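## Task

Arrange the rope flat on the table as a loop, either fully closed or open by at most about a finger's width, so that the aluminium cube and both steel parallels lie within it. It must hold without the robot touching it, and the gripper must release and move away at the end.

## Robot and tools

ROBOT. One arm (a Trossen wxai follower) with six revolute joints and a parallel two-finger gripper. There is a single arm, so every command covers only it. The fingers extend along the gripper's +x axis and close along its y axis. The reported hand point, end_effector_position, sits between the finger pads, roughly 3 to 4 cm short of the tips.

FRAME. Reported poses use the scene frame: the origin is on the table surface under the arm's base, +z is up, and +y is to the left when facing along +x. Positions are in metres, orientation is a wxyz quaternion, velocities are in m/s and rad/s. The base may be slightly tilted against the table, and the printed hand position gets less accurate the farther the arm reaches.

execute_actions. Argument actions is a list holding zero or one item. An empty list changes nothing and just reports the state. A motion item is {"rows": [...], "steps": n}: rows holds 1 to 15 rows, steps is 1 to 15 (default 15), each step lasting 1/30 s. Row k is used on step k; if rows run out, the final row repeats. A wait item is {"steps": n} with n up to 300 and no rows; it sends nothing and returns after n steps counted from the previous result, with your reply time included. The optional pictures flag (true/false) decides whether camera images are attached; by default they are.

ROW layout. Seven numbers per row: six absolute joint targets in radians, in order waist, shoulder, elbow, wrist pitch, wrist yaw, wrist roll, followed by the gripper opening. These are goal angles, not offsets. Ranges: waist -3.054 to 3.054, shoulder 0.000 to 3.142, elbow 0.000 to 2.356, wrist pitch -1.571 to 1.571, wrist yaw -1.571 to 1.571, wrist roll -3.142 to 3.142. A call is rejected outright if any target exceeds an end by over 0.010 rad and is also beyond that joint's last reported angle; a rejected call moves nothing. True ends may differ from these by up to 0.010 rad; targets past a true end get clipped there, possibly reported as "joint sent to its limit" (this may refer to an earlier, still running move). No such line does not prove more travel is available.

OPENING. Scale -1 to +1; +1 is fully open (pads 0.088 m apart), empty fingers touch near -0.80, and values below that add nothing. Closing from fully open takes at least about 0.5 s. grip_measured reports the actual opening on this same scale. To hold something, command roughly 0.07 below grip_measured for a firm grip, less for a gentle one. Readings may be offset by about 1 mm throughout a scene, and squeezing a hard part makes them read up to about 3 mm (0.061) narrower. Objects thinner than about 3 mm get proportionally less force. Pad force tops out around 34 to 49 N, with a brief spike at first contact.

MOTION. Each step, the target passed to a joint is held within a fixed distance of its measured angle: 0.211 rad for waist, shoulder and elbow, 0.213 for wrist pitch, 0.267 for wrist yaw, 0.228 for wrist roll. If the targets would place the hand more than 70 mm from where it is, all are pulled back toward the measured angles. Distant targets therefore take several calls. Friction can leave joints short of the target, especially at long reach, and tiny changes may not move at all, so read Joint positions after each move. Between calls the arm keeps heading to the last row sent until it has nearly stopped or a step is HELD; then only a new action moves it further. Fingers still in motion keep going.

RESULT LINES. The state line gives hand pose and velocities. Joint positions and Joint velocities list the six joints (rad, rad/s) then the pad gap (m, m/s). "joint command not followed" means the clearance check altered or blocked targets (mounting blocks and posts count as part of the arm). HELD marks steps where your row was partly or wholly not sent. TORQUE FAULT means a joint hit its load limit (waist 17.4, shoulder 21.6, elbow 21.5, wrist pitch 5.67, wrist yaw 5.65, wrist roll 5.3 N m, held weight included); the arm freezes for 10 s and the rest of the call is dropped. MOTOR HOT appears from 50 °C; at 95 °C an OVER-TEMPERATURE FAULT holds the arm, and if cooling fails within 30 to 60 s power is cut and the arm goes limp. Holding loads heats motors, and heat partly carries into the next scene.

CAMERA. cam_wrist, 504x504, pinhole with radial distortion, K=[[399.948, 0, 249.663], [0, 399.948, 254.024], [0, 0, 1]], fovy 64.429 degrees. Its nominal frame is wrist_camera_optical (+z forward, +x image right, +y image down), possibly off by about 24 mm and 5 degrees. zoom_image takes camera "cam_wrist" and region [x0, y0, x1, y1] in pixels of its latest image, origin top-left, at most 504 by 504, and returns a sharper crop.

OTHER TOOLS. read_manual (section "licences", the default) just returns licence text. finished_scene with scene set to the current scene number ends and grades that scene irreversibly and starts the next; its result reports success and the next task. Replying without a tool call ends everything.

CAUTIONS. Loose objects may occasionally get a small external push. Never push or knock anything off the table. Avoid dropping or slipping held items, slamming or hard collisions, and heavy pressing. Prefer smooth, economical motion. Before finishing, open the gripper, lift away from the rope and objects, and confirm the loop stays in place on its own.

Each tool is called after "Request:" by a JSON object that holds its "method" and its "body", one argument or row to a line.

## Session

Request:
{"method": "execute_actions", "body": {
  "actions": []
}}

Scene clock: 0.00 s of 4397.00 s.
end_effector_position=(+0.3203, -0.2382, +0.2686) grip_measured=+0.842 end_effector_quat_wxyz=(+0.746, -0.608, -0.055, +0.267) end_effector_velocity=(-0.003, +0.006, -0.002) end_effector_angular_velocity=(-0.005, +0.000, +0.028)
Joint positions: [-0.402  1.126  1.109 -0.586 -0.473 -2.407  0.08 ]
Joint velocities: [ 0.002 -0.002 -0.007 -0.022 -0.007 -0.022 -0.   ]
Heat: hottest wrist pitch 20 °C (+0.0 °C/min).

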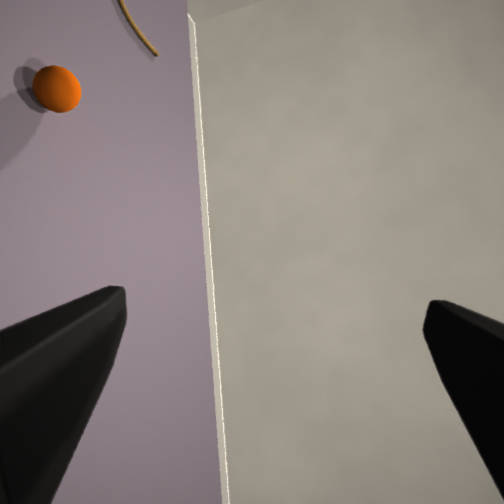

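Request:
{"method": "execute_actions", "body": {
  "actions": [
    {"rows":[[0.8,1.6,1.3,-1.3,0.5,0,1]],"steps":15}
  ],
  "pictures": false
}}

Request:
{"method": "execute_actions", "body": {
  "actions": [
    {"steps":45}
  ]
}}

Scene clock: 20.43 s of 4397.00 s.
end_effector_position=(+0.2764, -0.0578, +0.2589) grip_measured=+1.000 end_effector_quat_wxyz=(+0.563, -0.535, +0.273, +0.569) end_effector_velocity=(-0.131, +0.292, +0.351) end_effector_angular_velocity=(-0.031, -0.664, -0.529)
Joint positions: [ 0.451  1.598  1.295 -1.275  0.464 -1.447  0.088]
Joint velocities: [ 1.868 -0.007  0.051 -0.212  0.403  1.985  0.   ]
Heat: hottest wrist pitch 21 °C (+2.9 °C/min).
Steps of this call (steps 1 to 90: nothing new was sent; then 16.93 s passed at rest; steps 91 to 105: all 15 steps of this action). Readings (joint positions):
91: [-0.375 1.159 1.143 -0.647 -0.401 -2.354]
92: [-0.317 1.206 1.198 -0.707 -0.320 -2.283]
94: [-0.197 1.317 1.276 -0.804 -0.174 -2.154]
98: [0.017 1.511 1.291 -1.028 0.106 -1.915]
105: the state above

Scene clock: 21.93 s of 4397.00 s.
end_effector_position=(+0.2371, -0.0003, +0.3199) grip_measured=+1.000 end_effector_quat_wxyz=(+0.805, -0.146, +0.478, +0.321) end_effector_velocity=(-0.001, -0.002, -0.003) end_effector_angular_velocity=(-0.016, +0.001, +0.007)
Joint positions: [ 0.798  1.599  1.296 -1.298  0.498 -0.003  0.088]
Joint velocities: [-0.002 -0.002 -0.007 -0.007  0.007 -0.007  0.   ]
Heat: hottest wrist pitch 21 °C (+2.7 °C/min).
Steps of this call (steps 1 to 45: the robot went on to your last target). Readings (joint positions):
1: [0.514 1.598 1.296 -1.281 0.475 -1.380]
2: [0.576 1.598 1.296 -1.285 0.481 -1.312]
4: [0.697 1.599 1.296 -1.291 0.488 -1.178]
8: [0.796 1.599 1.296 -1.297 0.492 -0.910]
45: the state above
The arm was judged still, so your last target was given up. Only a new action makes it travel on or press farther. Fingers that are still opening or closing keep moving.

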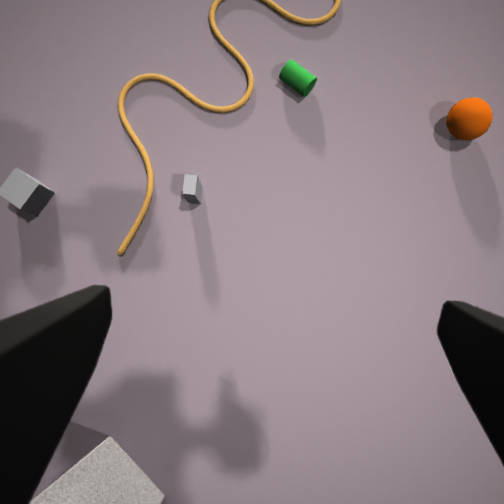

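Request:
{"method": "execute_actions", "body": {
  "actions": [
    {"rows":[[1.1,1.7,1.6,-1.35,0.5,0,1]],"steps":15}
  ],
  "pictures": false
}}

Request:
{"method": "execute_actions", "body": {
  "actions": [
    {"steps":10}
  ]
}}

Scene clock: 40.60 s of 4397.00 s.
end_effector_position=(+0.2031, +0.0449, +0.4341) grip_measured=+1.000 end_effector_quat_wxyz=(+0.842, -0.175, +0.331, +0.388) end_effector_velocity=(-0.002, +0.010, -0.003) end_effector_angular_velocity=(-0.010, +0.012, +0.028)
Joint positions: [ 1.102  1.697  1.592 -1.348  0.498 -0.001  0.088]
Joint velocities: [ 0.002  0.022 -0.002  0.007 -0.022 -0.007  0.   ]
Heat: hottest wrist pitch 21 °C (+1.5 °C/min).
Steps of this call (steps 1 to 90: nothing new was sent; then 15.17 s passed at rest; steps 91 to 105: all 15 steps of this action). Readings (joint positions):
91: [0.813 1.614 1.322 -1.324 0.505 -0.001]
92: [0.852 1.635 1.364 -1.334 0.507 -0.001]
94: [0.950 1.672 1.459 -1.326 0.505 -0.001]
98: [1.093 1.690 1.574 -1.341 0.498 -0.001]
105: the state above

Scene clock: 40.93 s of 4397.00 s.
end_effector_position=(+0.2031, +0.0450, +0.4340) grip_measured=+1.000 end_effector_quat_wxyz=(+0.842, -0.175, +0.331, +0.388) end_effector_velocity=(-0.001, -0.001, -0.002) end_effector_angular_velocity=(-0.007, +0.004, +0.011)
Joint positions: [ 1.102  1.697  1.592 -1.348  0.498 -0.001  0.088]
Joint velocities: [-0.002 -0.002 -0.002 -0.007 -0.007 -0.007  0.   ]
Heat: hottest wrist pitch 21 °C (+1.5 °C/min).
Steps of this call (steps 1 to 10: the robot went on to your last target). Readings (joint positions):
1: [1.102 1.697 1.592 -1.348 0.498 -0.001]
2: [1.102 1.697 1.592 -1.348 0.498 -0.001]
4: [1.102 1.697 1.592 -1.348 0.498 -0.001]
8: [1.102 1.697 1.592 -1.348 0.498 -0.001]
10: the state above

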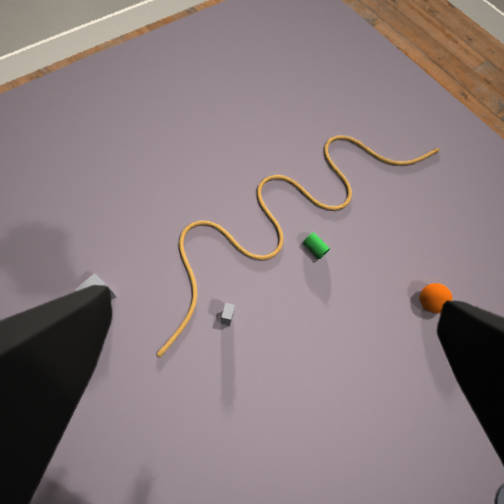

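Request:
{"method": "execute_actions", "body": {
  "actions": [
    {"rows":[[0.4,1.5,1.5,-1.35,0.9,0,1]],"steps":15}
  ],
  "pictures": false
}}

Request:
{"method": "execute_actions", "body": {
  "actions": [
    {"steps":15}
  ]
}}

Scene clock: 50.63 s of 4397.00 s.
end_effector_position=(+0.3053, -0.1787, +0.3103) grip_measured=+1.000 end_effector_quat_wxyz=(+0.855, -0.068, +0.513, +0.026) end_effector_velocity=(+0.002, -0.128, -0.146) end_effector_angular_velocity=(-0.057, +0.481, -0.380)
Joint positions: [ 0.427  1.506  1.511 -1.349  0.897 -0.001  0.088]
Joint velocities: [-0.608 -0.002 -0.051 -0.037  0.022 -0.007  0.   ]
Heat: hottest wrist pitch 22 °C (+2.4 °C/min).
Steps of this call (steps 1 to 15: the robot went on to your last target; steps 16 to 90: nothing new was sent; then 6.20 s passed at rest; steps 91 to 105: all 15 steps of this action). Readings (joint positions):
91: [1.095 1.682 1.585 -1.342 0.523 -0.001]
92: [1.071 1.664 1.569 -1.343 0.570 -0.001]
94: [0.996 1.615 1.547 -1.348 0.671 -0.001]
98: [0.799 1.529 1.531 -1.347 0.829 -0.001]
105: the state above

Scene clock: 51.13 s of 4397.00 s.
end_effector_position=(+0.3053, -0.1839, +0.3056) grip_measured=+1.000 end_effector_quat_wxyz=(+0.852, -0.063, +0.520, +0.019) end_effector_velocity=(-0.001, -0.001, -0.000) end_effector_angular_velocity=(+0.002, +0.004, +0.010)
Joint positions: [ 0.405  1.504  1.51  -1.349  0.898 -0.001  0.088]
Joint velocities: [-0.002 -0.002  0.002 -0.007 -0.007 -0.007  0.   ]
Heat: hottest wrist pitch 22 °C (+2.3 °C/min).
Steps of this call (steps 1 to 15: the robot went on to your last target). Readings (joint positions):
1: [0.413 1.505 1.510 -1.349 0.898 -0.001]
2: [0.407 1.505 1.510 -1.349 0.898 -0.001]
4: [0.406 1.504 1.510 -1.349 0.898 -0.001]
8: [0.406 1.504 1.510 -1.349 0.898 -0.001]
15: the state above

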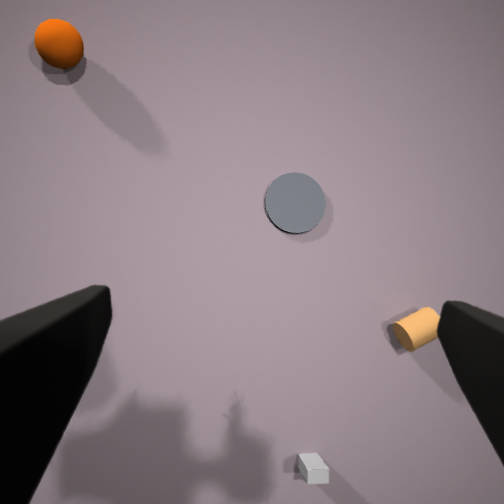

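Request:
{"method": "execute_actions", "body": {
  "actions": [
    {"rows":[[0.35,2.3,1.88,-0.2,0.513,-0.583,0.4]],"steps":15}
  ],
  "pictures": false
}}

Request:
{"method": "execute_actions", "body": {
  "actions": [
    {"rows":[[0.301,2.939,1.881,0.373,0.513,-0.583,0.4]],"steps":15}
  ],
  "pictures": false
}}

Request:
{"method": "execute_actions", "body": {
  "actions": [
    {"steps":20}
  ]
}}

Scene clock: 86.80 s of 4397.00 s.
end_effector_position=(+0.5283, -0.0211, +0.3164) grip_measured=+0.405 end_effector_quat_wxyz=(+0.918, -0.084, +0.338, +0.190) end_effector_velocity=(+0.285, +0.447, -0.270) end_effector_angular_velocity=(-0.033, -0.181, +0.089)
Joint positions: [ 0.359  2.145  1.869 -0.609  0.523 -0.556  0.059]
Joint velocities: [-0.002  1.326  0.007  1.473 -0.081 -0.212 -0.001]
Heat: hottest wrist pitch 22 °C (+1.0 °C/min).
Steps of this call (steps 1 to 15: the robot went on to your last target; steps 16 to 90: nothing new was sent; then 32.17 s passed at rest; steps 91 to 105: all 15 steps of this action). Readings (joint positions):
91: [0.398 1.527 1.533 -1.337 0.852 -0.044]
92: [0.386 1.560 1.579 -1.278 0.787 -0.098]
94: [0.370 1.650 1.684 -1.168 0.678 -0.198]
98: [0.361 1.838 1.825 -0.956 0.567 -0.415]
105: the state above

Scene clock: 87.30 s of 4397.00 s.
end_effector_position=(+0.5936, +0.1638, +0.1201) grip_measured=+0.403 end_effector_quat_wxyz=(+0.929, -0.066, +0.328, +0.159) end_effector_velocity=(-0.042, +0.380, -0.401) end_effector_angular_velocity=(+0.083, -0.209, -0.158)
Joint positions: [ 0.305  2.791  1.873  0.113  0.515 -0.579  0.059]
Joint velocities: [-0.002  1.331  0.002  1.619 -0.022 -0.037 -0.   ]
Heat: hottest wrist pitch 22 °C (+1.0 °C/min).
Steps of this call (steps 1 to 15: all 15 steps of this action). Readings (joint positions):
1: [0.357 2.189 1.869 -0.560 0.519 -0.561]
2: [0.353 2.232 1.870 -0.514 0.517 -0.565]
4: [0.339 2.318 1.870 -0.421 0.517 -0.571]
8: [0.313 2.489 1.872 -0.230 0.517 -0.576]
15: the state above

Scene clock: 87.97 s of 4397.00 s.
end_effector_position=(+0.5973, +0.1959, +0.0900) grip_measured=+0.403 end_effector_quat_wxyz=(+0.949, -0.041, +0.288, +0.125) end_effector_velocity=(+0.001, -0.001, +0.001) end_effector_angular_velocity=(+0.013, -0.005, -0.006)
Joint positions: [ 0.305  2.935  1.881  0.373  0.514 -0.58   0.059]
Joint velocities: [-0.002 -0.002 -0.002  0.007 -0.007  0.007 -0.   ]
Heat: hottest wrist pitch 22 °C (+1.0 °C/min).
Steps of this call (steps 1 to 20: the robot went on to your last target). Readings (joint positions):
1: [0.305 2.833 1.873 0.175 0.515 -0.579]
2: [0.305 2.869 1.873 0.232 0.514 -0.580]
4: [0.305 2.921 1.873 0.298 0.514 -0.580]
8: [0.305 2.944 1.872 0.355 0.514 -0.580]
20: the state above

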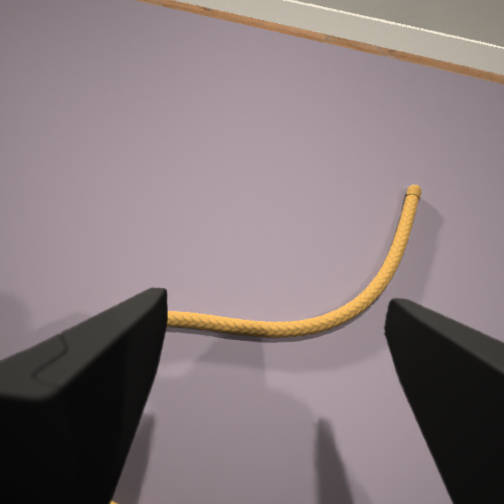

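Request:
{"method": "execute_actions", "body": {
  "actions": [
    {"rows":[[0.23,3.13,2.19,0.396,0.408,-0.677,0.6]],"steps":15}
  ],
  "pictures": false
}}

Request:
{"method": "execute_actions", "body": {
  "actions": [
    {"rows":[[0.18,3.13,2.19,0.396,0.408,-0.677,0.6]],"steps":15}
  ]
}}

Scene clock: 97.73 s of 4397.00 s.
end_effector_position=(+0.6501, +0.1840, +0.0748) grip_measured=+0.597 end_effector_quat_wxyz=(+0.966, -0.033, +0.232, +0.109) end_effector_velocity=(-0.002, +0.022, +0.033) end_effector_angular_velocity=(+0.000, -0.053, +0.040)
Joint positions: [ 0.229  3.113  2.184  0.397  0.41  -0.674  0.068]
Joint velocities: [ 0.056 -0.007  0.012 -0.007 -0.007 -0.007  0.   ]
Heat: hottest waist 24 °C (+3.0 °C/min).
Steps of this call (steps 1 to 15: the robot went on to your last target; steps 16 to 90: nothing new was sent; then 6.27 s passed at rest; steps 91 to 105: all 15 steps of this action). Readings (joint positions):
91: [0.301 2.966 1.916 0.373 0.494 -0.604]
92: [0.292 3.007 1.987 0.391 0.459 -0.627]
94: [0.269 3.070 2.093 0.391 0.431 -0.652]
98: [0.229 3.112 2.157 0.392 0.418 -0.669]
105: the state above

Scene clock: 98.23 s of 4397.00 s.
end_effector_position=(+0.6545, +0.1619, +0.0517) grip_measured=+0.597 end_effector_quat_wxyz=(+0.963, -0.027, +0.250, +0.095) end_effector_velocity=(-0.006, +0.015, +0.007) end_effector_angular_velocity=(-0.018, +0.009, +0.043)
Joint positions: [ 0.18   3.114  2.184  0.396  0.407 -0.674  0.068]
Joint velocities: [ 0.027 -0.002 -0.002 -0.037  0.007 -0.007 -0.   ]
Heat: hottest waist 24 °C (+3.0 °C/min).
Steps of this call (steps 1 to 15: all 15 steps of this action). Readings (joint positions):
1: [0.229 3.113 2.184 0.397 0.407 -0.674]
2: [0.226 3.113 2.184 0.397 0.407 -0.674]
4: [0.213 3.114 2.184 0.396 0.407 -0.674]
8: [0.182 3.114 2.184 0.396 0.407 -0.674]
15: the state above

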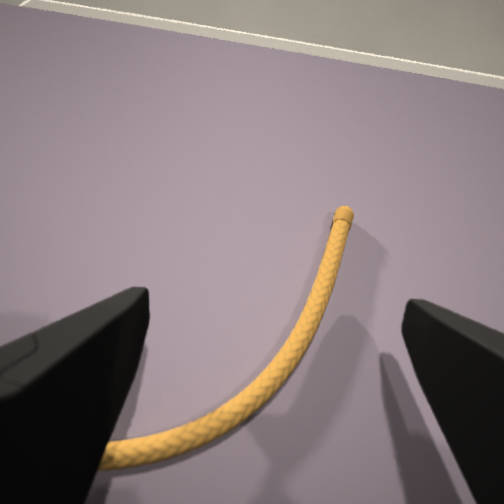

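Request:
{"method": "execute_actions", "body": {
  "actions": [
    {"rows":[[0.15,3.13,2.19,0.30,0.408,-0.66,0.6]],"steps":15}
  ]
}}

Scene clock: 104.43 s of 4397.00 s.
end_effector_position=(+0.6484, +0.1657, +0.0388) grip_measured=+0.597 end_effector_quat_wxyz=(+0.953, -0.031, +0.277, +0.117) end_effector_velocity=(-0.002, +0.002, -0.003) end_effector_angular_velocity=(+0.006, +0.015, +0.014)
Joint positions: [ 0.171  3.114  2.193  0.31   0.401 -0.663  0.068]
Joint velocities: [-0.002 -0.002 -0.002 -0.022 -0.007  0.007 -0.   ]
Heat: hottest waist 27 °C (+6.1 °C/min).
Steps of this call (steps 1 to 15: the robot went on to your last target; steps 16 to 90: nothing new was sent; then 2.70 s passed at rest; steps 91 to 105: all 15 steps of this action). Readings (joint positions):
91: [0.181 3.114 2.185 0.377 0.407 -0.673]
92: [0.179 3.114 2.186 0.352 0.407 -0.671]
94: [0.172 3.114 2.187 0.335 0.400 -0.664]
98: [0.171 3.114 2.191 0.314 0.401 -0.664]
105: the state above

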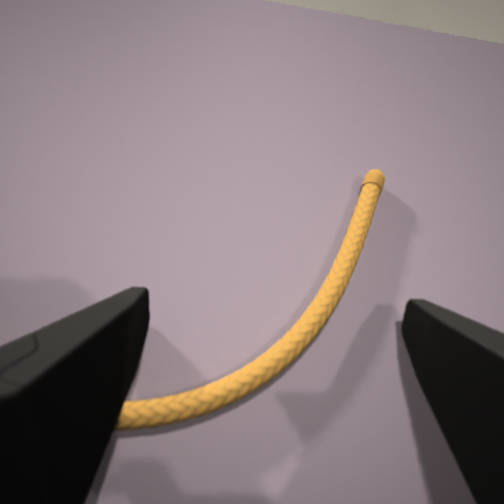

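Appears in contact with the table. Close.

Request:
{"method": "execute_actions", "body": {
  "actions": [
    {"rows":[[0.172,3.12,2.19,0.315,0.401,-0.663,-0.75]],"steps":15}
  ],
  "pictures": false
}}

Request:
{"method": "execute_actions", "body": {
  "actions": [
    {"rows":[[0.22,3.05,2.19,0.315,0.401,-0.663,-0.75]],"steps":15}
  ]
}}

Scene clock: 109.07 s of 4397.00 s.
end_effector_position=(+0.6484, +0.1689, +0.0433) grip_measured=-0.729 end_effector_quat_wxyz=(+0.954, -0.031, +0.272, +0.118) end_effector_velocity=(+0.000, -0.004, +0.000) end_effector_angular_velocity=(-0.011, +0.006, -0.001)
Joint positions: [ 0.179  3.114  2.193  0.315  0.4   -0.663  0.003]
Joint velocities: [-0.002 -0.007 -0.002 -0.007  0.007 -0.007 -0.006]
Heat: hottest waist 28 °C (+6.1 °C/min).
Steps of this call (steps 1 to 15: the robot went on to your last target; steps 16 to 90: nothing new was sent; then 1.13 s passed at rest; steps 91 to 105: all 15 steps of this action). Readings (joint positions):
91: [0.171 3.114 2.193 0.310 0.401 -0.663]
92: [0.172 3.114 2.193 0.312 0.401 -0.663]
94: [0.175 3.114 2.193 0.313 0.400 -0.663]
98: [0.178 3.114 2.193 0.313 0.400 -0.663]
105: the state above

Scene clock: 109.57 s of 4397.00 s.
end_effector_position=(+0.6592, +0.1647, +0.0977) grip_measured=-0.736 end_effector_quat_wxyz=(+0.965, -0.028, +0.234, +0.114) end_effector_velocity=(-0.001, -0.006, -0.016) end_effector_angular_velocity=(-0.007, +0.038, +0.031)
Joint positions: [ 0.227  3.049  2.193  0.315  0.401 -0.663  0.003]
Joint velocities: [-0.027 -0.002  0.002 -0.051 -0.022 -0.007 -0.   ]
Heat: hottest waist 28 °C (+6.0 °C/min).
Steps of this call (steps 1 to 15: all 15 steps of this action). Readings (joint positions):
1: [0.181 3.107 2.193 0.315 0.401 -0.663]
2: [0.185 3.101 2.193 0.312 0.401 -0.663]
4: [0.199 3.090 2.193 0.312 0.401 -0.663]
8: [0.226 3.059 2.193 0.317 0.401 -0.663]
15: the state above

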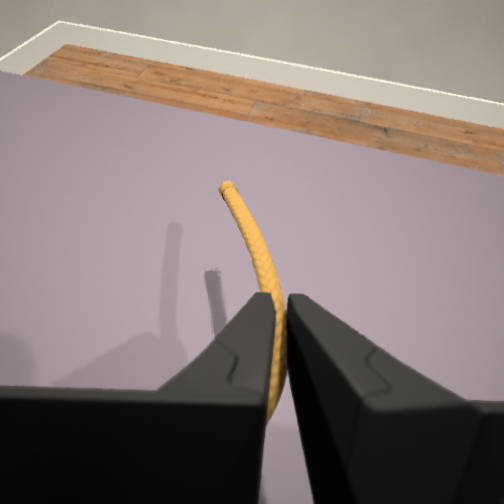

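Request:
{"method": "execute_actions", "body": {
  "actions": [
    {"rows":[[0.25,2.5,1.8,0.1,0.43,-0.67,-0.8]],"steps":15}
  ],
  "pictures": false
}}

Request:
{"method": "execute_actions", "body": {
  "actions": [
    {"rows":[[0.195,1.827,1.016,-0.27,0.467,-0.68,-0.8]],"steps":15}
  ],
  "pictures": false
}}

Request:
{"method": "execute_actions", "body": {
  "actions": [
    {"steps":15}
  ]
}}

Scene clock: 117.33 s of 4397.00 s.
end_effector_position=(+0.6259, +0.0426, +0.2273) grip_measured=-0.736 end_effector_quat_wxyz=(+0.964, -0.038, +0.235, +0.115) end_effector_velocity=(+0.015, -0.149, +0.151) end_effector_angular_velocity=(+0.105, -0.228, -0.233)
Joint positions: [ 0.255  2.487  1.826  0.111  0.429 -0.667  0.003]
Joint velocities: [-0.007 -0.349 -0.002 -0.007 -0.007  0.007 -0.   ]
Heat: hottest waist 30 °C (+8.1 °C/min).
Steps of this call (steps 1 to 15: the robot went on to your last target; steps 16 to 200: nothing new was sent; then 0.60 s passed at rest; steps 201 to 215: all 15 steps of this action). Readings (joint positions):
201: [0.227 3.015 2.156 0.278 0.403 -0.663]
202: [0.230 2.962 2.088 0.200 0.412 -0.665]
204: [0.238 2.862 1.961 0.148 0.420 -0.666]
208: [0.253 2.691 1.844 0.112 0.424 -0.667]
215: the state above

Scene clock: 117.83 s of 4397.00 s.
end_effector_position=(+0.4168, -0.0289, +0.1686) grip_measured=-0.736 end_effector_quat_wxyz=(+0.876, -0.118, +0.411, +0.225) end_effector_velocity=(-0.208, +0.129, -0.196) end_effector_angular_velocity=(-0.169, +0.532, +0.541)
Joint positions: [ 0.194  1.823  1.073 -0.267  0.467 -0.677  0.003]
Joint velocities: [-0.002  0.002 -0.662 -0.11  -0.007 -0.007 -0.   ]
Heat: hottest waist 30 °C (+8.0 °C/min).
Steps of this call (steps 1 to 15: all 15 steps of this action). Readings (joint positions):
1: [0.253 2.446 1.799 0.082 0.429 -0.668]
2: [0.249 2.394 1.745 0.003 0.438 -0.671]
4: [0.231 2.293 1.632 -0.108 0.451 -0.674]
8: [0.194 2.068 1.393 -0.234 0.464 -0.676]
15: the state above

Scene clock: 118.33 s of 4397.00 s.
end_effector_position=(+0.4017, -0.0183, +0.1531) grip_measured=-0.736 end_effector_quat_wxyz=(+0.862, -0.127, +0.427, +0.242) end_effector_velocity=(-0.003, -0.000, -0.001) end_effector_angular_velocity=(-0.006, +0.014, +0.004)
Joint positions: [ 0.194  1.83   1.024 -0.269  0.467 -0.678  0.003]
Joint velocities: [ 0.002 -0.002  0.002 -0.022  0.007  0.007 -0.   ]
Heat: hottest waist 30 °C (+8.1 °C/min).
Steps of this call (steps 1 to 15: the robot went on to your last target). Readings (joint positions):
1: [0.194 1.827 1.054 -0.271 0.467 -0.677]
2: [0.194 1.830 1.039 -0.274 0.467 -0.677]
4: [0.194 1.832 1.025 -0.275 0.467 -0.678]
8: [0.194 1.830 1.024 -0.268 0.467 -0.678]
15: the state above

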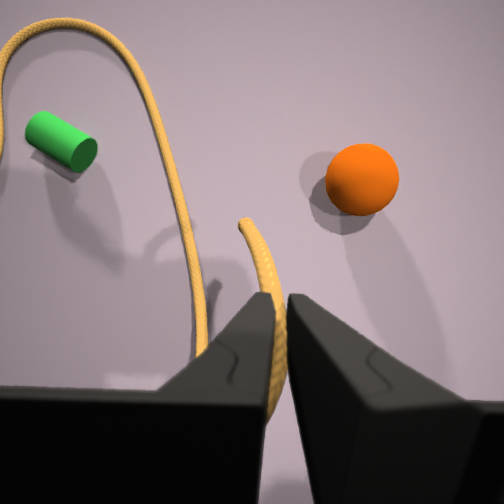

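Request:
{"method": "execute_actions", "body": {
  "actions": [
    {"rows":[[0.25,1.9,1.14,-0.9,0.72,1.0,-0.8]],"steps":15}
  ],
  "pictures": false
}}

Request:
{"method": "execute_actions", "body": {
  "actions": [
    {"rows":[[0.369,2.121,1.143,-0.939,0.72,3.1,-0.8]],"steps":15}
  ],
  "pictures": false
}}

Request:
{"method": "execute_actions", "body": {
  "actions": [
    {"steps":40}
  ]
}}

Scene clock: 128.23 s of 4397.00 s.
end_effector_position=(+0.3228, -0.0418, +0.1318) grip_measured=-0.737 end_effector_quat_wxyz=(+0.749, +0.048, +0.660, +0.005) end_effector_velocity=(-0.017, -0.008, -0.001) end_effector_angular_velocity=(+0.213, +0.208, -1.855)
Joint positions: [ 0.251  1.893  1.131 -0.889  0.717  0.317  0.003]
Joint velocities: [-0.002 -0.002  0.007 -0.11   0.007  1.941 -0.   ]
Heat: hottest waist 29 °C (+7.1 °C/min).
Steps of this call (steps 1 to 15: the robot went on to your last target; steps 16 to 240: nothing new was sent; then 1.40 s passed at rest; steps 241 to 255: all 15 steps of this action). Readings (joint positions):
241: [0.202 1.841 1.045 -0.324 0.525 -0.622]
242: [0.214 1.854 1.073 -0.389 0.595 -0.554]
244: [0.235 1.875 1.111 -0.508 0.658 -0.419]
248: [0.251 1.887 1.129 -0.757 0.704 -0.152]
255: the state above

Scene clock: 128.73 s of 4397.00 s.
end_effector_position=(+0.2996, +0.0204, +0.1117) grip_measured=-0.737 end_effector_quat_wxyz=(+0.660, +0.282, +0.641, -0.273) end_effector_velocity=(-0.000, +0.001, -0.001) end_effector_angular_velocity=(+0.066, +0.007, -1.988)
Joint positions: [ 0.374  2.116  1.141 -0.938  0.72   1.325  0.003]
Joint velocities: [-0.002  0.002 -0.002  0.007 -0.007  1.985 -0.   ]
Heat: hottest waist 29 °C (+7.0 °C/min).
Steps of this call (steps 1 to 15: all 15 steps of this action). Readings (joint positions):
1: [0.260 1.924 1.135 -0.906 0.725 0.386]
2: [0.282 1.960 1.149 -0.914 0.733 0.453]
4: [0.336 2.047 1.158 -0.917 0.721 0.587]
8: [0.377 2.118 1.140 -0.938 0.713 0.853]
15: the state above

Scene clock: 130.07 s of 4397.00 s.
end_effector_position=(+0.2996, +0.0204, +0.1117) grip_measured=-0.737 end_effector_quat_wxyz=(+0.199, +0.689, +0.194, -0.669) end_effector_velocity=(+0.002, +0.003, +0.001) end_effector_angular_velocity=(+0.026, +0.001, -0.020)
Joint positions: [ 0.374  2.116  1.141 -0.938  0.72   3.097  0.003]
Joint velocities: [-0.002 -0.002  0.007  0.007 -0.022  0.007 -0.   ]
Heat: hottest waist 29 °C (+7.0 °C/min).
Steps of this call (steps 1 to 40: the robot went on to your last target). Readings (joint positions):
1: [0.374 2.116 1.141 -0.938 0.720 1.392]
2: [0.374 2.116 1.141 -0.938 0.720 1.459]
4: [0.374 2.116 1.141 -0.938 0.720 1.592]
8: [0.374 2.116 1.141 -0.938 0.720 1.860]
40: the state above

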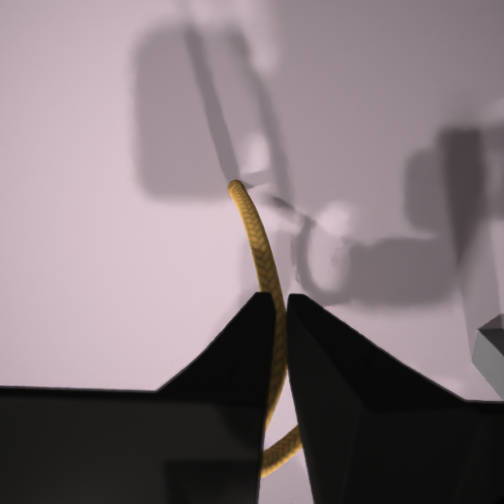

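Request:
{"method": "execute_actions", "body": {
  "actions": [
    {"rows":[[0.252,2.179,1.033,-0.67,0.754,3.1,-0.8]],"steps":15}
  ],
  "pictures": false
}}

Request:
{"method": "execute_actions", "body": {
  "actions": [
    {"rows":[[0.252,2.179,1.033,-0.67,0.754,3.1,0.3]],"steps":12}
  ],
  "pictures": false
}}

Request:
{"method": "execute_actions", "body": {
  "actions": [
    {"rows":[[0.8,1.6,1.3,-1.3,0.5,0,1]],"steps":15}
  ],
  "pictures": false
}}

Request:
{"method": "execute_actions", "body": {
  "actions": [
    {"steps":40}
  ]
}}

Scene clock: 137.33 s of 4397.00 s.
end_effector_position=(+0.3038, +0.0194, +0.0573) grip_measured=-0.737 end_effector_quat_wxyz=(+0.142, +0.703, +0.141, -0.682) end_effector_velocity=(+0.002, +0.003, -0.001) end_effector_angular_velocity=(+0.026, -0.002, +0.003)
Joint positions: [ 0.252  2.174  1.041 -0.673  0.752  3.098  0.003]
Joint velocities: [-0.007 -0.002 -0.002  0.022 -0.022 -0.022  0.   ]
Heat: hottest waist 29 °C (+7.1 °C/min).
Steps of this call (steps 1 to 30: the robot went on to your last target; steps 31 to 110: nothing new was sent; then 3.10 s passed at rest; steps 111 to 125: all 15 steps of this action). Readings (joint positions):
111: [0.365 2.122 1.123 -0.889 0.725 3.097]
112: [0.343 2.126 1.104 -0.817 0.733 3.098]
114: [0.290 2.152 1.076 -0.738 0.743 3.098]
118: [0.251 2.174 1.041 -0.689 0.749 3.098]
125: the state above

Scene clock: 137.73 s of 4397.00 s.
end_effector_position=(+0.3042, +0.0195, +0.0573) grip_measured=+0.279 end_effector_quat_wxyz=(+0.142, +0.704, +0.141, -0.682) end_effector_velocity=(-0.005, +0.001, -0.001) end_effector_angular_velocity=(-0.001, +0.019, +0.042)
Joint positions: [ 0.252  2.174  1.041 -0.671  0.752  3.098  0.053]
Joint velocities: [ 0.002  0.002 -0.002 -0.022 -0.007 -0.022  0.013]
Heat: hottest waist 29 °C (+7.0 °C/min).
Steps of this call (steps 1 to 12: all 12 steps of this action). Readings (joint positions):
1: [0.252 2.174 1.041 -0.672 0.752 3.098]
2: [0.252 2.174 1.041 -0.671 0.752 3.098]
4: [0.252 2.174 1.041 -0.671 0.752 3.098]
8: [0.252 2.174 1.041 -0.671 0.752 3.098]
12: the state above

Scene clock: 138.23 s of 4397.00 s.
end_effector_position=(+0.2536, +0.0154, +0.3048) grip_measured=+1.000 end_effector_quat_wxyz=(+0.404, +0.706, +0.457, -0.361) end_effector_velocity=(-0.270, -0.178, +0.317) end_effector_angular_velocity=(-0.257, -1.436, +2.185)
Joint positions: [ 0.761  1.674  1.285 -1.228  0.508  2.454  0.088]
Joint velocities: [ 0.847 -1.189  0.139 -0.916 -0.125 -1.971  0.001]
Heat: hottest waist 29 °C (+7.1 °C/min).
Steps of this call (steps 1 to 15: all 15 steps of this action). Readings (joint positions):
1: [0.258 2.161 1.055 -0.697 0.728 3.074]
2: [0.279 2.148 1.072 -0.735 0.688 3.039]
4: [0.339 2.100 1.120 -0.795 0.634 2.972]
8: [0.478 1.965 1.222 -0.929 0.567 2.820]
15: the state above

Scene clock: 139.57 s of 4397.00 s.
end_effector_position=(+0.2385, -0.0008, +0.3221) grip_measured=+1.000 end_effector_quat_wxyz=(+0.809, -0.136, +0.479, +0.314) end_effector_velocity=(-0.002, +0.000, -0.002) end_effector_angular_velocity=(-0.064, -0.060, +0.192)
Joint positions: [ 0.799  1.6    1.304 -1.298  0.502  0.02   0.088]
Joint velocities: [-0.007 -0.002 -0.002 -0.007 -0.022 -0.212  0.   ]
Heat: hottest waist 28 °C (+6.1 °C/min).
Steps of this call (steps 1 to 40: the robot went on to your last target). Readings (joint positions):
1: [0.784 1.640 1.291 -1.252 0.506 2.387]
2: [0.795 1.617 1.298 -1.265 0.506 2.320]
4: [0.799 1.598 1.304 -1.281 0.506 2.186]
8: [0.799 1.600 1.304 -1.294 0.502 1.918]
40: the state above

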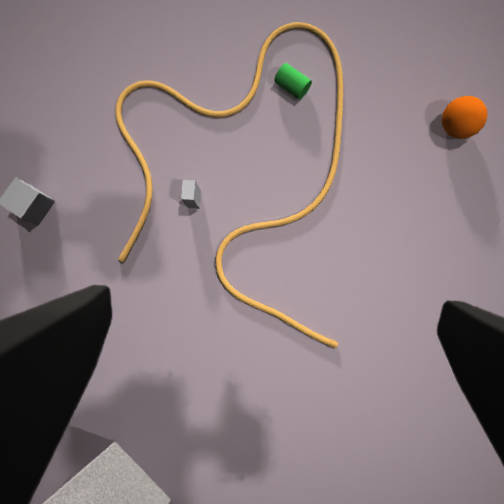

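Request:
{"method": "execute_actions", "body": {
  "actions": [
    {"rows":[[0.328,1.976,0.901,-0.808,0.733,-1.34,0.3]],"steps":15}
  ],
  "pictures": false
}}

Request:
{"method": "execute_actions", "body": {
  "actions": [
    {"steps":15}
  ]
}}

Scene clock: 149.87 s of 4397.00 s.
end_effector_position=(+0.2598, -0.0015, +0.0937) grip_measured=+0.305 end_effector_quat_wxyz=(+0.591, -0.402, +0.576, +0.396) end_effector_velocity=(-0.039, -0.003, -0.083) end_effector_angular_velocity=(-0.101, +0.131, +1.926)
Joint positions: [ 0.333  1.967  0.915 -0.832  0.726 -0.729  0.054]
Joint velocities: [-0.164  0.1   -0.208  0.242  0.037 -2.    -0.002]
Heat: hottest waist 27 °C (+5.0 °C/min).
Steps of this call (steps 1 to 30: the robot went on to your last target; steps 31 to 140: nothing new was sent; then 5.13 s passed at rest; steps 141 to 155: all 15 steps of this action). Readings (joint positions):
141: [0.790 1.614 1.287 -1.273 0.523 -0.029]
142: [0.765 1.628 1.266 -1.231 0.565 -0.067]
144: [0.697 1.688 1.213 -1.155 0.621 -0.143]
148: [0.557 1.834 1.082 -1.008 0.678 -0.296]
155: the state above

Scene clock: 150.37 s of 4397.00 s.
end_effector_position=(+0.2619, -0.0006, +0.0921) grip_measured=+0.303 end_effector_quat_wxyz=(-0.452, +0.559, -0.433, -0.543) end_effector_velocity=(-0.000, -0.000, +0.002) end_effector_angular_velocity=(+0.004, -0.001, +0.096)
Joint positions: [ 0.33   1.969  0.91  -0.81   0.731 -1.33   0.054]
Joint velocities: [ 0.002 -0.007  0.002 -0.007 -0.007 -0.095 -0.   ]
Heat: hottest waist 27 °C (+5.1 °C/min).
Steps of this call (steps 1 to 15: the robot went on to your last target). Readings (joint positions):
1: [0.330 1.969 0.911 -0.825 0.727 -0.796]
2: [0.330 1.969 0.911 -0.819 0.728 -0.864]
4: [0.330 1.969 0.911 -0.812 0.730 -0.998]
8: [0.330 1.969 0.910 -0.811 0.730 -1.240]
15: the state above

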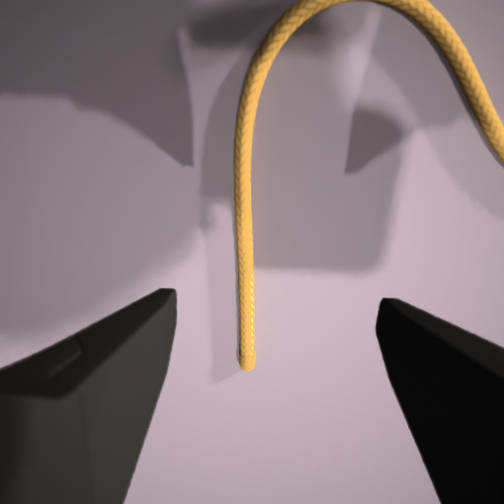

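Request:
{"method": "execute_actions", "body": {
  "actions": [
    {"rows":[[0.208,2.03,0.765,-0.517,0.764,-1.5,0.3]],"steps":15}
  ],
  "pictures": false
}}

Request:
{"method": "execute_actions", "body": {
  "actions": [
    {"rows":[[0.208,2.03,0.765,-0.517,0.764,-1.5,-0.78]],"steps":15}
  ]
}}

Scene clock: 156.07 s of 4397.00 s.
end_effector_position=(+0.2521, -0.0000, +0.0401) grip_measured=+0.303 end_effector_quat_wxyz=(-0.445, +0.562, -0.432, -0.548) end_effector_velocity=(+0.004, +0.002, -0.002) end_effector_angular_velocity=(+0.014, -0.014, -0.005)
Joint positions: [ 0.211  2.026  0.772 -0.519  0.762 -1.496  0.054]
Joint velocities: [-0.007  0.002 -0.002  0.037 -0.007 -0.022  0.   ]
Heat: hottest waist 27 °C (+3.0 °C/min).
Steps of this call (steps 1 to 15: the robot went on to your last target; steps 16 to 90: nothing new was sent; then 2.20 s passed at rest; steps 91 to 105: all 15 steps of this action). Readings (joint positions):
91: [0.321 1.975 0.886 -0.755 0.737 -1.378]
92: [0.295 1.980 0.859 -0.683 0.746 -1.416]
94: [0.240 2.007 0.812 -0.601 0.755 -1.459]
98: [0.211 2.026 0.772 -0.539 0.759 -1.489]
105: the state above

Scene clock: 156.57 s of 4397.00 s.
end_effector_position=(+0.2523, +0.0001, +0.0402) grip_measured=-0.746 end_effector_quat_wxyz=(-0.445, +0.562, -0.431, -0.548) end_effector_velocity=(-0.002, -0.000, -0.000) end_effector_angular_velocity=(+0.005, +0.009, +0.011)
Joint positions: [ 0.212  2.026  0.772 -0.519  0.762 -1.497  0.002]
Joint velocities: [-0.002 -0.002 -0.002 -0.007 -0.007 -0.007 -0.   ]
Heat: hottest waist 27 °C (+3.0 °C/min).
Steps of this call (steps 1 to 15: all 15 steps of this action). Readings (joint positions):
1: [0.211 2.026 0.772 -0.519 0.762 -1.496]
2: [0.211 2.026 0.772 -0.519 0.762 -1.497]
4: [0.211 2.026 0.772 -0.519 0.762 -1.497]
8: [0.211 2.026 0.772 -0.518 0.762 -1.497]
15: the state above

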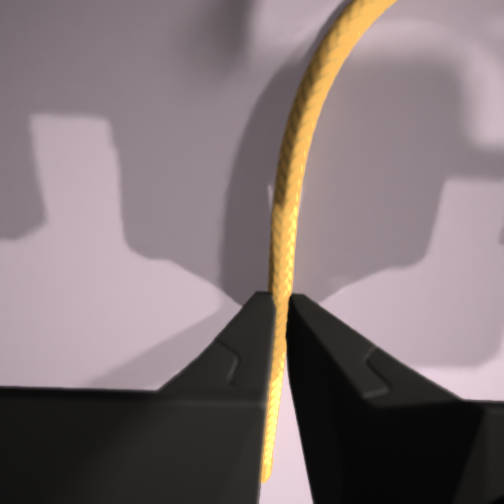

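Request:
{"method": "execute_actions", "body": {
  "actions": [
    {"rows":[[0.3,1.98,0.75,-0.65,0.73,-1.2,-0.78],[0.3,1.98,0.75,-0.65,0.73,-1.0,-0.78],[0.3,1.98,0.75,-0.65,0.73,-0.8,-0.78],[0.35,2.0,0.72,-0.65,0.7,-0.6,-0.78]],"steps":12}
  ],
  "pictures": false
}}

Request:
{"method": "execute_actions", "body": {
  "actions": [
    {"rows":[[0.6,2.14,0.69,-0.635,0.624,0.7,-0.78]],"steps":15}
  ],
  "pictures": false
}}

Request:
{"method": "execute_actions", "body": {
  "actions": [
    {"rows":[[0.6,2.14,0.69,-0.635,0.624,1.3,-0.78]],"steps":12}
  ],
  "pictures": false
}}

Request:
{"method": "execute_actions", "body": {
  "actions": [
    {"rows":[[0.727,2.556,1.062,-0.663,0.557,1.84,-0.78]],"steps":15}
  ],
  "pictures": false
}}

Request:
{"method": "execute_actions", "body": {
  "actions": [
    {"steps":10}
  ]
}}

Scene clock: 167.10 s of 4397.00 s.
end_effector_position=(+0.2202, +0.0176, +0.0611) grip_measured=-0.746 end_effector_quat_wxyz=(+0.583, -0.401, +0.576, +0.409) end_effector_velocity=(-0.006, -0.002, -0.001) end_effector_angular_velocity=(-0.000, +0.044, -1.412)
Joint positions: [ 0.347  1.997  0.729 -0.646  0.704 -0.719  0.002]
Joint velocities: [-0.002 -0.002 -0.007 -0.022 -0.007  1.429 -0.   ]
Heat: hottest waist 26 °C (-1.0 °C/min).
Steps of this call (steps 1 to 15: the robot went on to your last target; steps 16 to 90: nothing new was sent; then 7.13 s passed at rest; steps 91 to 102: all 12 steps of this action). Readings (joint positions):
91: [0.219 2.021 0.772 -0.541 0.760 -1.446]
92: [0.239 2.012 0.770 -0.578 0.752 -1.377]
94: [0.284 1.998 0.756 -0.617 0.736 -1.243]
98: [0.344 1.997 0.732 -0.644 0.706 -0.974]
102: the state above

Scene clock: 167.60 s of 4397.00 s.
end_effector_position=(+0.1833, +0.0682, +0.0690) grip_measured=-0.746 end_effector_quat_wxyz=(+0.697, -0.174, +0.674, +0.172) end_effector_velocity=(-0.006, -0.001, +0.001) end_effector_angular_velocity=(+0.054, +0.018, -1.942)
Joint positions: [ 0.597  2.131  0.696 -0.636  0.627  0.282  0.002]
Joint velocities: [ 0.017 -0.002 -0.007 -0.022 -0.007  1.971 -0.   ]
Heat: hottest waist 26 °C (-1.0 °C/min).
Steps of this call (steps 1 to 15: all 15 steps of this action). Readings (joint positions):
1: [0.367 2.018 0.726 -0.646 0.699 -0.653]
2: [0.421 2.044 0.725 -0.638 0.679 -0.585]
4: [0.535 2.101 0.715 -0.633 0.637 -0.453]
8: [0.595 2.130 0.696 -0.638 0.628 -0.186]
15: the state above

Scene clock: 168.00 s of 4397.00 s.
end_effector_position=(+0.1832, +0.0684, +0.0690) grip_measured=-0.746 end_effector_quat_wxyz=(+0.710, +0.113, +0.687, -0.106) end_effector_velocity=(+0.001, -0.002, +0.001) end_effector_angular_velocity=(+0.058, +0.009, -1.985)
Joint positions: [ 0.598  2.131  0.696 -0.636  0.626  1.087  0.002]
Joint velocities: [-0.002 -0.002  0.002 -0.007  0.007  1.985 -0.   ]
Heat: hottest waist 26 °C (-1.0 °C/min).
Steps of this call (steps 1 to 12: all 12 steps of this action). Readings (joint positions):
1: [0.597 2.131 0.696 -0.636 0.626 0.350]
2: [0.598 2.131 0.696 -0.636 0.626 0.417]
4: [0.598 2.131 0.696 -0.636 0.626 0.551]
8: [0.598 2.131 0.696 -0.636 0.626 0.819]
12: the state above

Scene clock: 168.50 s of 4397.00 s.
end_effector_position=(+0.2075, +0.1661, +0.0590) grip_measured=-0.746 end_effector_quat_wxyz=(+0.645, +0.313, +0.627, -0.305) end_effector_velocity=(+0.015, +0.013, +0.010) end_effector_angular_velocity=(+0.057, -0.007, -0.217)
Joint positions: [ 0.729  2.544  1.05  -0.663  0.559  1.822  0.002]
Joint velocities: [-0.007 -0.002  0.061 -0.007 -0.022  0.183  0.   ]
Heat: hottest waist 26 °C (-2.0 °C/min).
Steps of this call (steps 1 to 15: all 15 steps of this action). Readings (joint positions):
1: [0.609 2.165 0.725 -0.662 0.617 1.157]
2: [0.638 2.218 0.776 -0.666 0.601 1.224]
4: [0.694 2.348 0.902 -0.652 0.573 1.357]
8: [0.729 2.506 1.041 -0.654 0.562 1.626]
15: the state above

Scene clock: 168.83 s of 4397.00 s.
end_effector_position=(+0.2086, +0.1670, +0.0596) grip_measured=-0.746 end_effector_quat_wxyz=(+0.642, +0.320, +0.624, -0.309) end_effector_velocity=(-0.001, -0.001, -0.001) end_effector_angular_velocity=(-0.001, +0.015, +0.006)
Joint positions: [ 0.729  2.544  1.055 -0.663  0.559  1.837  0.002]
Joint velocities: [-0.007  0.002  0.002 -0.007 -0.007 -0.007 -0.   ]
Heat: hottest waist 26 °C (-2.0 °C/min).
Steps of this call (steps 1 to 10: the robot went on to your last target). Readings (joint positions):
1: [0.729 2.544 1.052 -0.663 0.559 1.827]
2: [0.729 2.544 1.053 -0.663 0.559 1.830]
4: [0.729 2.544 1.055 -0.663 0.559 1.834]
8: [0.729 2.544 1.055 -0.663 0.559 1.837]
10: the state above

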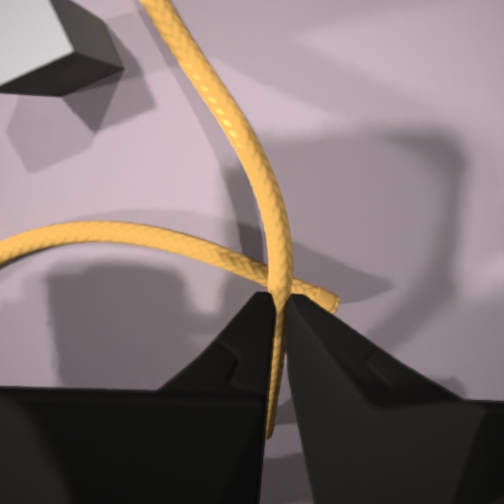

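Request:
{"method": "execute_actions", "body": {
  "actions": [
    {"rows":[[0.71,2.56,1.05,-0.63,0.565,1.83,-0.78],[0.71,2.56,1.05,-0.63,0.565,1.83,-0.78],[0.71,2.56,1.05,-0.63,0.565,1.83,-0.78],[0.71,2.56,1.05,-0.63,0.565,1.83,-0.78],[0.71,2.56,1.05,-0.63,0.565,1.83,-0.78],[0.71,2.56,1.05,-0.63,0.565,1.83,-0.78],[0.71,2.56,1.05,-0.63,0.565,1.83,-0.2]],"steps":15}
  ],
  "pictures": false
}}

Request:
{"method": "execute_actions", "body": {
  "actions": [
    {"rows":[[0.85,2.45,1.2,-0.95,0.48,1.8,0.2]],"steps":12}
  ]
}}

Request:
{"method": "execute_actions", "body": {
  "actions": [
    {"rows":[[1.052,2.82,1.545,-1.0,0.358,0.4,1]],"steps":15}
  ],
  "pictures": false
}}

Request:
{"method": "execute_actions", "body": {
  "actions": [
    {"steps":15}
  ]
}}

Scene clock: 178.03 s of 4397.00 s.
end_effector_position=(+0.2133, +0.1696, +0.0567) grip_measured=-0.224 end_effector_quat_wxyz=(+0.639, +0.332, +0.621, -0.309) end_effector_velocity=(-0.000, +0.001, -0.000) end_effector_angular_velocity=(+0.009, +0.003, +0.002)
Joint positions: [ 0.715  2.548  1.055 -0.631  0.563  1.833  0.028]
Joint velocities: [-0.002 -0.002 -0.002  0.007 -0.007 -0.007  0.013]
Heat: hottest waist 26 °C (-4.1 °C/min).
Steps of this call (steps 1 to 30: the robot went on to your last target; steps 31 to 90: nothing new was sent; then 5.70 s passed at rest; steps 91 to 105: all 15 steps of this action). Readings (joint positions):
91: [0.728 2.545 1.055 -0.658 0.559 1.837]
92: [0.725 2.546 1.055 -0.649 0.559 1.837]
94: [0.719 2.547 1.055 -0.638 0.561 1.835]
98: [0.715 2.548 1.055 -0.633 0.562 1.834]
105: the state above

Scene clock: 178.43 s of 4397.00 s.
end_effector_position=(+0.2076, +0.1731, +0.1316) grip_measured=+0.192 end_effector_quat_wxyz=(+0.663, +0.280, +0.645, -0.258) end_effector_velocity=(-0.003, -0.005, -0.003) end_effector_angular_velocity=(-0.006, +0.041, +0.006)
Joint positions: [ 0.853  2.446  1.201 -0.945  0.482  1.803  0.048]
Joint velocities: [-0.017 -0.002 -0.002 -0.022 -0.022 -0.007  0.003]
Heat: hottest waist 26 °C (-4.0 °C/min).
Steps of this call (steps 1 to 12: all 12 steps of this action). Readings (joint positions):
1: [0.723 2.540 1.074 -0.676 0.550 1.827]
2: [0.747 2.533 1.100 -0.746 0.527 1.819]
4: [0.809 2.498 1.147 -0.848 0.502 1.810]
8: [0.856 2.446 1.199 -0.923 0.488 1.805]
12: the state above

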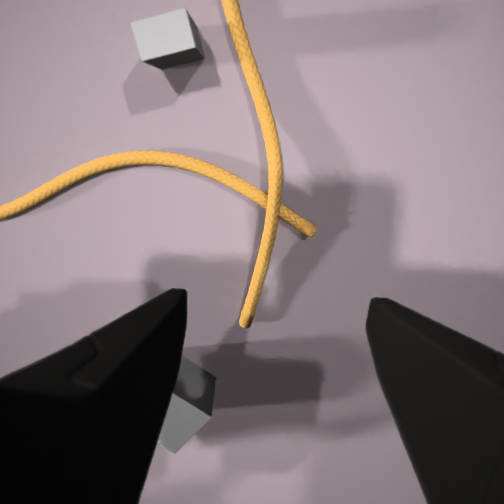

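Scene clock: 178.93 s of 4397.00 s.
end_effector_position=(+0.1710, +0.2774, +0.1192) grip_measured=+0.999 end_effector_quat_wxyz=(+0.707, -0.127, +0.684, +0.128) end_effector_velocity=(+0.020, +0.027, +0.028) end_effector_angular_velocity=(+0.042, -0.043, +1.960)
Joint positions: [ 1.054  2.809  1.531 -0.999  0.361  0.839  0.088]
Joint velocities: [-0.002 -0.002  0.12  -0.007 -0.007 -2.     0.002]
Heat: hottest waist 25 °C (-5.1 °C/min).
Steps of this call (steps 1 to 15: all 15 steps of this action). Readings (joint positions):
1: [0.863 2.472 1.226 -0.972 0.467 1.762]
2: [0.891 2.509 1.273 -0.984 0.444 1.704]
4: [0.970 2.615 1.394 -0.980 0.399 1.578]
8: [1.064 2.771 1.518 -0.990 0.364 1.309]
15: the state above

Scene clock: 179.43 s of 4397.00 s.
end_effector_position=(+0.1719, +0.2789, +0.1206) grip_measured=+1.000 end_effector_quat_wxyz=(+0.664, -0.274, +0.640, +0.273) end_effector_velocity=(-0.003, -0.005, -0.002) end_effector_angular_velocity=(-0.022, +0.017, +0.044)
Joint positions: [ 1.054  2.809  1.538 -0.999  0.36   0.406  0.088]
Joint velocities: [-0.002  0.002 -0.002 -0.022 -0.007 -0.037  0.   ]
Heat: hottest waist 25 °C (-5.0 °C/min).
Steps of this call (steps 1 to 15: the robot went on to your last target). Readings (joint positions):
1: [1.054 2.809 1.535 -0.999 0.361 0.772]
2: [1.054 2.809 1.537 -0.999 0.361 0.705]
4: [1.054 2.809 1.538 -0.999 0.361 0.571]
8: [1.054 2.809 1.538 -0.999 0.360 0.440]
15: the state above

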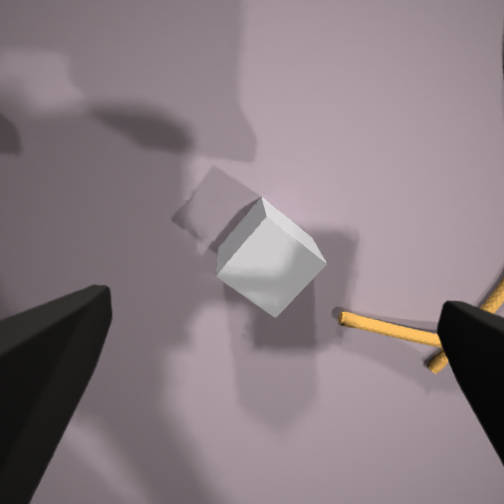

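Request:
{"method": "execute_actions", "body": {
  "actions": [
    {"rows":[[1.052,2.82,1.545,-1.0,0.358,-0.5,0.3]],"steps":15}
  ]
}}

Request:
{"method": "execute_actions", "body": {
  "actions": [
    {"rows":[[0.972,2.935,1.405,-0.74,0.409,-0.56,0.3]],"steps":15}
  ]
}}

Scene clock: 186.33 s of 4397.00 s.
end_effector_position=(+0.1720, +0.2789, +0.1206) grip_measured=+0.305 end_effector_quat_wxyz=(+0.488, -0.527, +0.466, +0.516) end_effector_velocity=(-0.004, -0.000, +0.000) end_effector_angular_velocity=(-0.013, +0.016, +0.466)
Joint positions: [ 1.053  2.809  1.538 -0.999  0.36  -0.46   0.054]
Joint velocities: [ 0.002 -0.002 -0.002 -0.007 -0.022 -0.462 -0.002]
Heat: hottest waist 25 °C (-4.1 °C/min).
Steps of this call (steps 1 to 15: the robot went on to your last target; steps 16 to 110: nothing new was sent; then 2.73 s passed at rest; steps 111 to 125: all 15 steps of this action). Readings (joint positions):
111: [1.053 2.809 1.538 -0.999 0.360 0.348]
112: [1.053 2.809 1.538 -0.999 0.360 0.277]
114: [1.053 2.809 1.538 -0.999 0.360 0.144]
118: [1.053 2.809 1.538 -0.999 0.360 -0.125]
125: the state above

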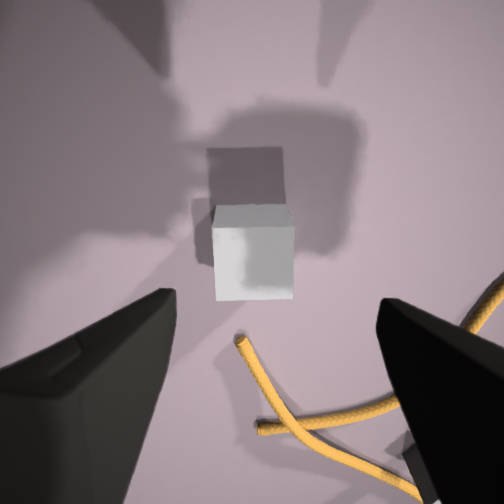

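Scene clock: 186.83 s of 4397.00 s.
end_effector_position=(+0.1716, +0.2810, +0.0462) grip_measured=+0.302 end_effector_quat_wxyz=(-0.479, +0.535, -0.458, -0.524) end_effector_velocity=(+0.003, +0.002, -0.003) end_effector_angular_velocity=(+0.017, +0.012, +0.004)
Joint positions: [ 0.977  2.923  1.417 -0.741  0.407 -0.556  0.054]
Joint velocities: [-0.017  0.002 -0.002  0.022 -0.007 -0.022 -0.   ]
Heat: hottest waist 25 °C (-4.0 °C/min).
Steps of this call (steps 1 to 15: all 15 steps of this action). Readings (joint positions):
1: [1.050 2.820 1.521 -0.963 0.365 -0.483]
2: [1.039 2.831 1.501 -0.895 0.378 -0.505]
4: [1.005 2.871 1.468 -0.806 0.395 -0.532]
8: [0.981 2.922 1.421 -0.760 0.403 -0.552]
15: the state above

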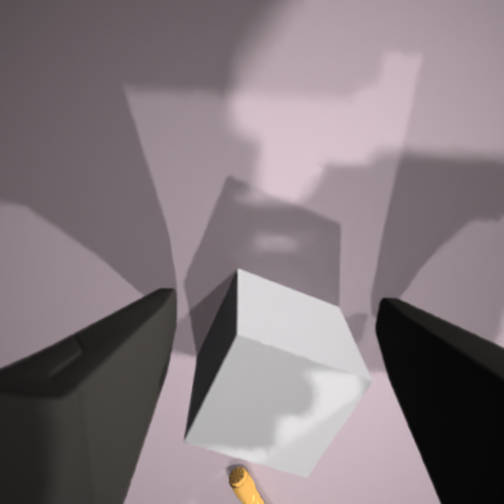

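Request:
{"method": "execute_actions", "body": {
  "actions": [
    {"rows":[[0.972,2.935,1.405,-0.74,0.409,-0.3,0.3],[0.972,2.935,1.405,-0.74,0.409,-0.3,0.3],[0.972,2.935,1.405,-0.74,0.409,-0.3,0.3],[0.972,2.935,1.405,-0.74,0.409,-0.3,0.3],[0.972,2.935,1.405,-0.74,0.409,-0.3,0.1],[0.972,2.935,1.405,-0.74,0.409,-0.3,-0.1],[0.972,2.935,1.405,-0.74,0.409,-0.3,-0.32]],"steps":15}
  ]
}}

Request:
{"method": "execute_actions", "body": {
  "actions": [
    {"rows":[[1.0,2.6,1.5,-1.1,0.4,0.6,-0.32]],"steps":15}
  ]
}}

Scene clock: 192.20 s of 4397.00 s.
end_effector_position=(+0.1716, +0.2806, +0.0459) grip_measured=-0.232 end_effector_quat_wxyz=(+0.542, -0.470, +0.521, +0.463) end_effector_velocity=(+0.001, -0.003, +0.000) end_effector_angular_velocity=(-0.009, -0.002, -0.006)
Joint positions: [ 0.976  2.923  1.416 -0.741  0.407 -0.305  0.028]
Joint velocities: [-0.002 -0.002 -0.002 -0.007  0.007  0.007 -0.   ]
Heat: hottest waist 24 °C (-5.0 °C/min).
Steps of this call (steps 1 to 15: the robot went on to your last target; steps 16 to 90: nothing new was sent; then 1.87 s passed at rest; steps 91 to 105: all 15 steps of this action). Readings (joint positions):
91: [0.976 2.923 1.416 -0.740 0.407 -0.508]
92: [0.976 2.923 1.416 -0.742 0.408 -0.444]
94: [0.976 2.923 1.416 -0.742 0.408 -0.369]
98: [0.976 2.923 1.416 -0.742 0.407 -0.318]
105: the state above

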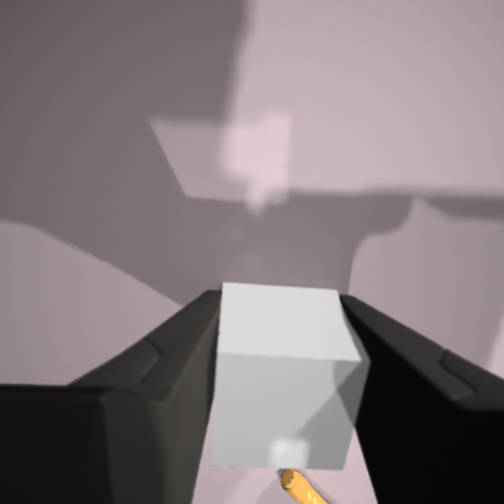

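Scene clock: 192.70 s of 4397.00 s.
end_effector_position=(+0.2030, +0.2384, +0.1788) grip_measured=-0.232 end_effector_quat_wxyz=(+0.705, -0.190, +0.646, +0.224) end_effector_velocity=(-0.020, -0.009, -0.038) end_effector_angular_velocity=(-0.082, +0.120, -0.709)
Joint positions: [ 0.999  2.593  1.507 -1.096  0.402  0.533  0.028]
Joint velocities: [-0.002  0.081 -0.042 -0.037 -0.007  0.769 -0.   ]
Heat: hottest waist 24 °C (-5.1 °C/min).
Steps of this call (steps 1 to 15: all 15 steps of this action). Readings (joint positions):
1: [0.977 2.905 1.424 -0.769 0.406 -0.264]
2: [0.979 2.886 1.428 -0.823 0.403 -0.213]
4: [0.985 2.818 1.435 -0.922 0.403 -0.114]
8: [0.995 2.654 1.483 -1.051 0.403 0.130]
15: the state above

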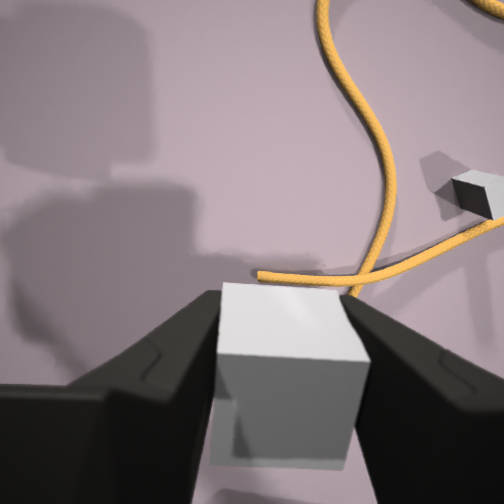

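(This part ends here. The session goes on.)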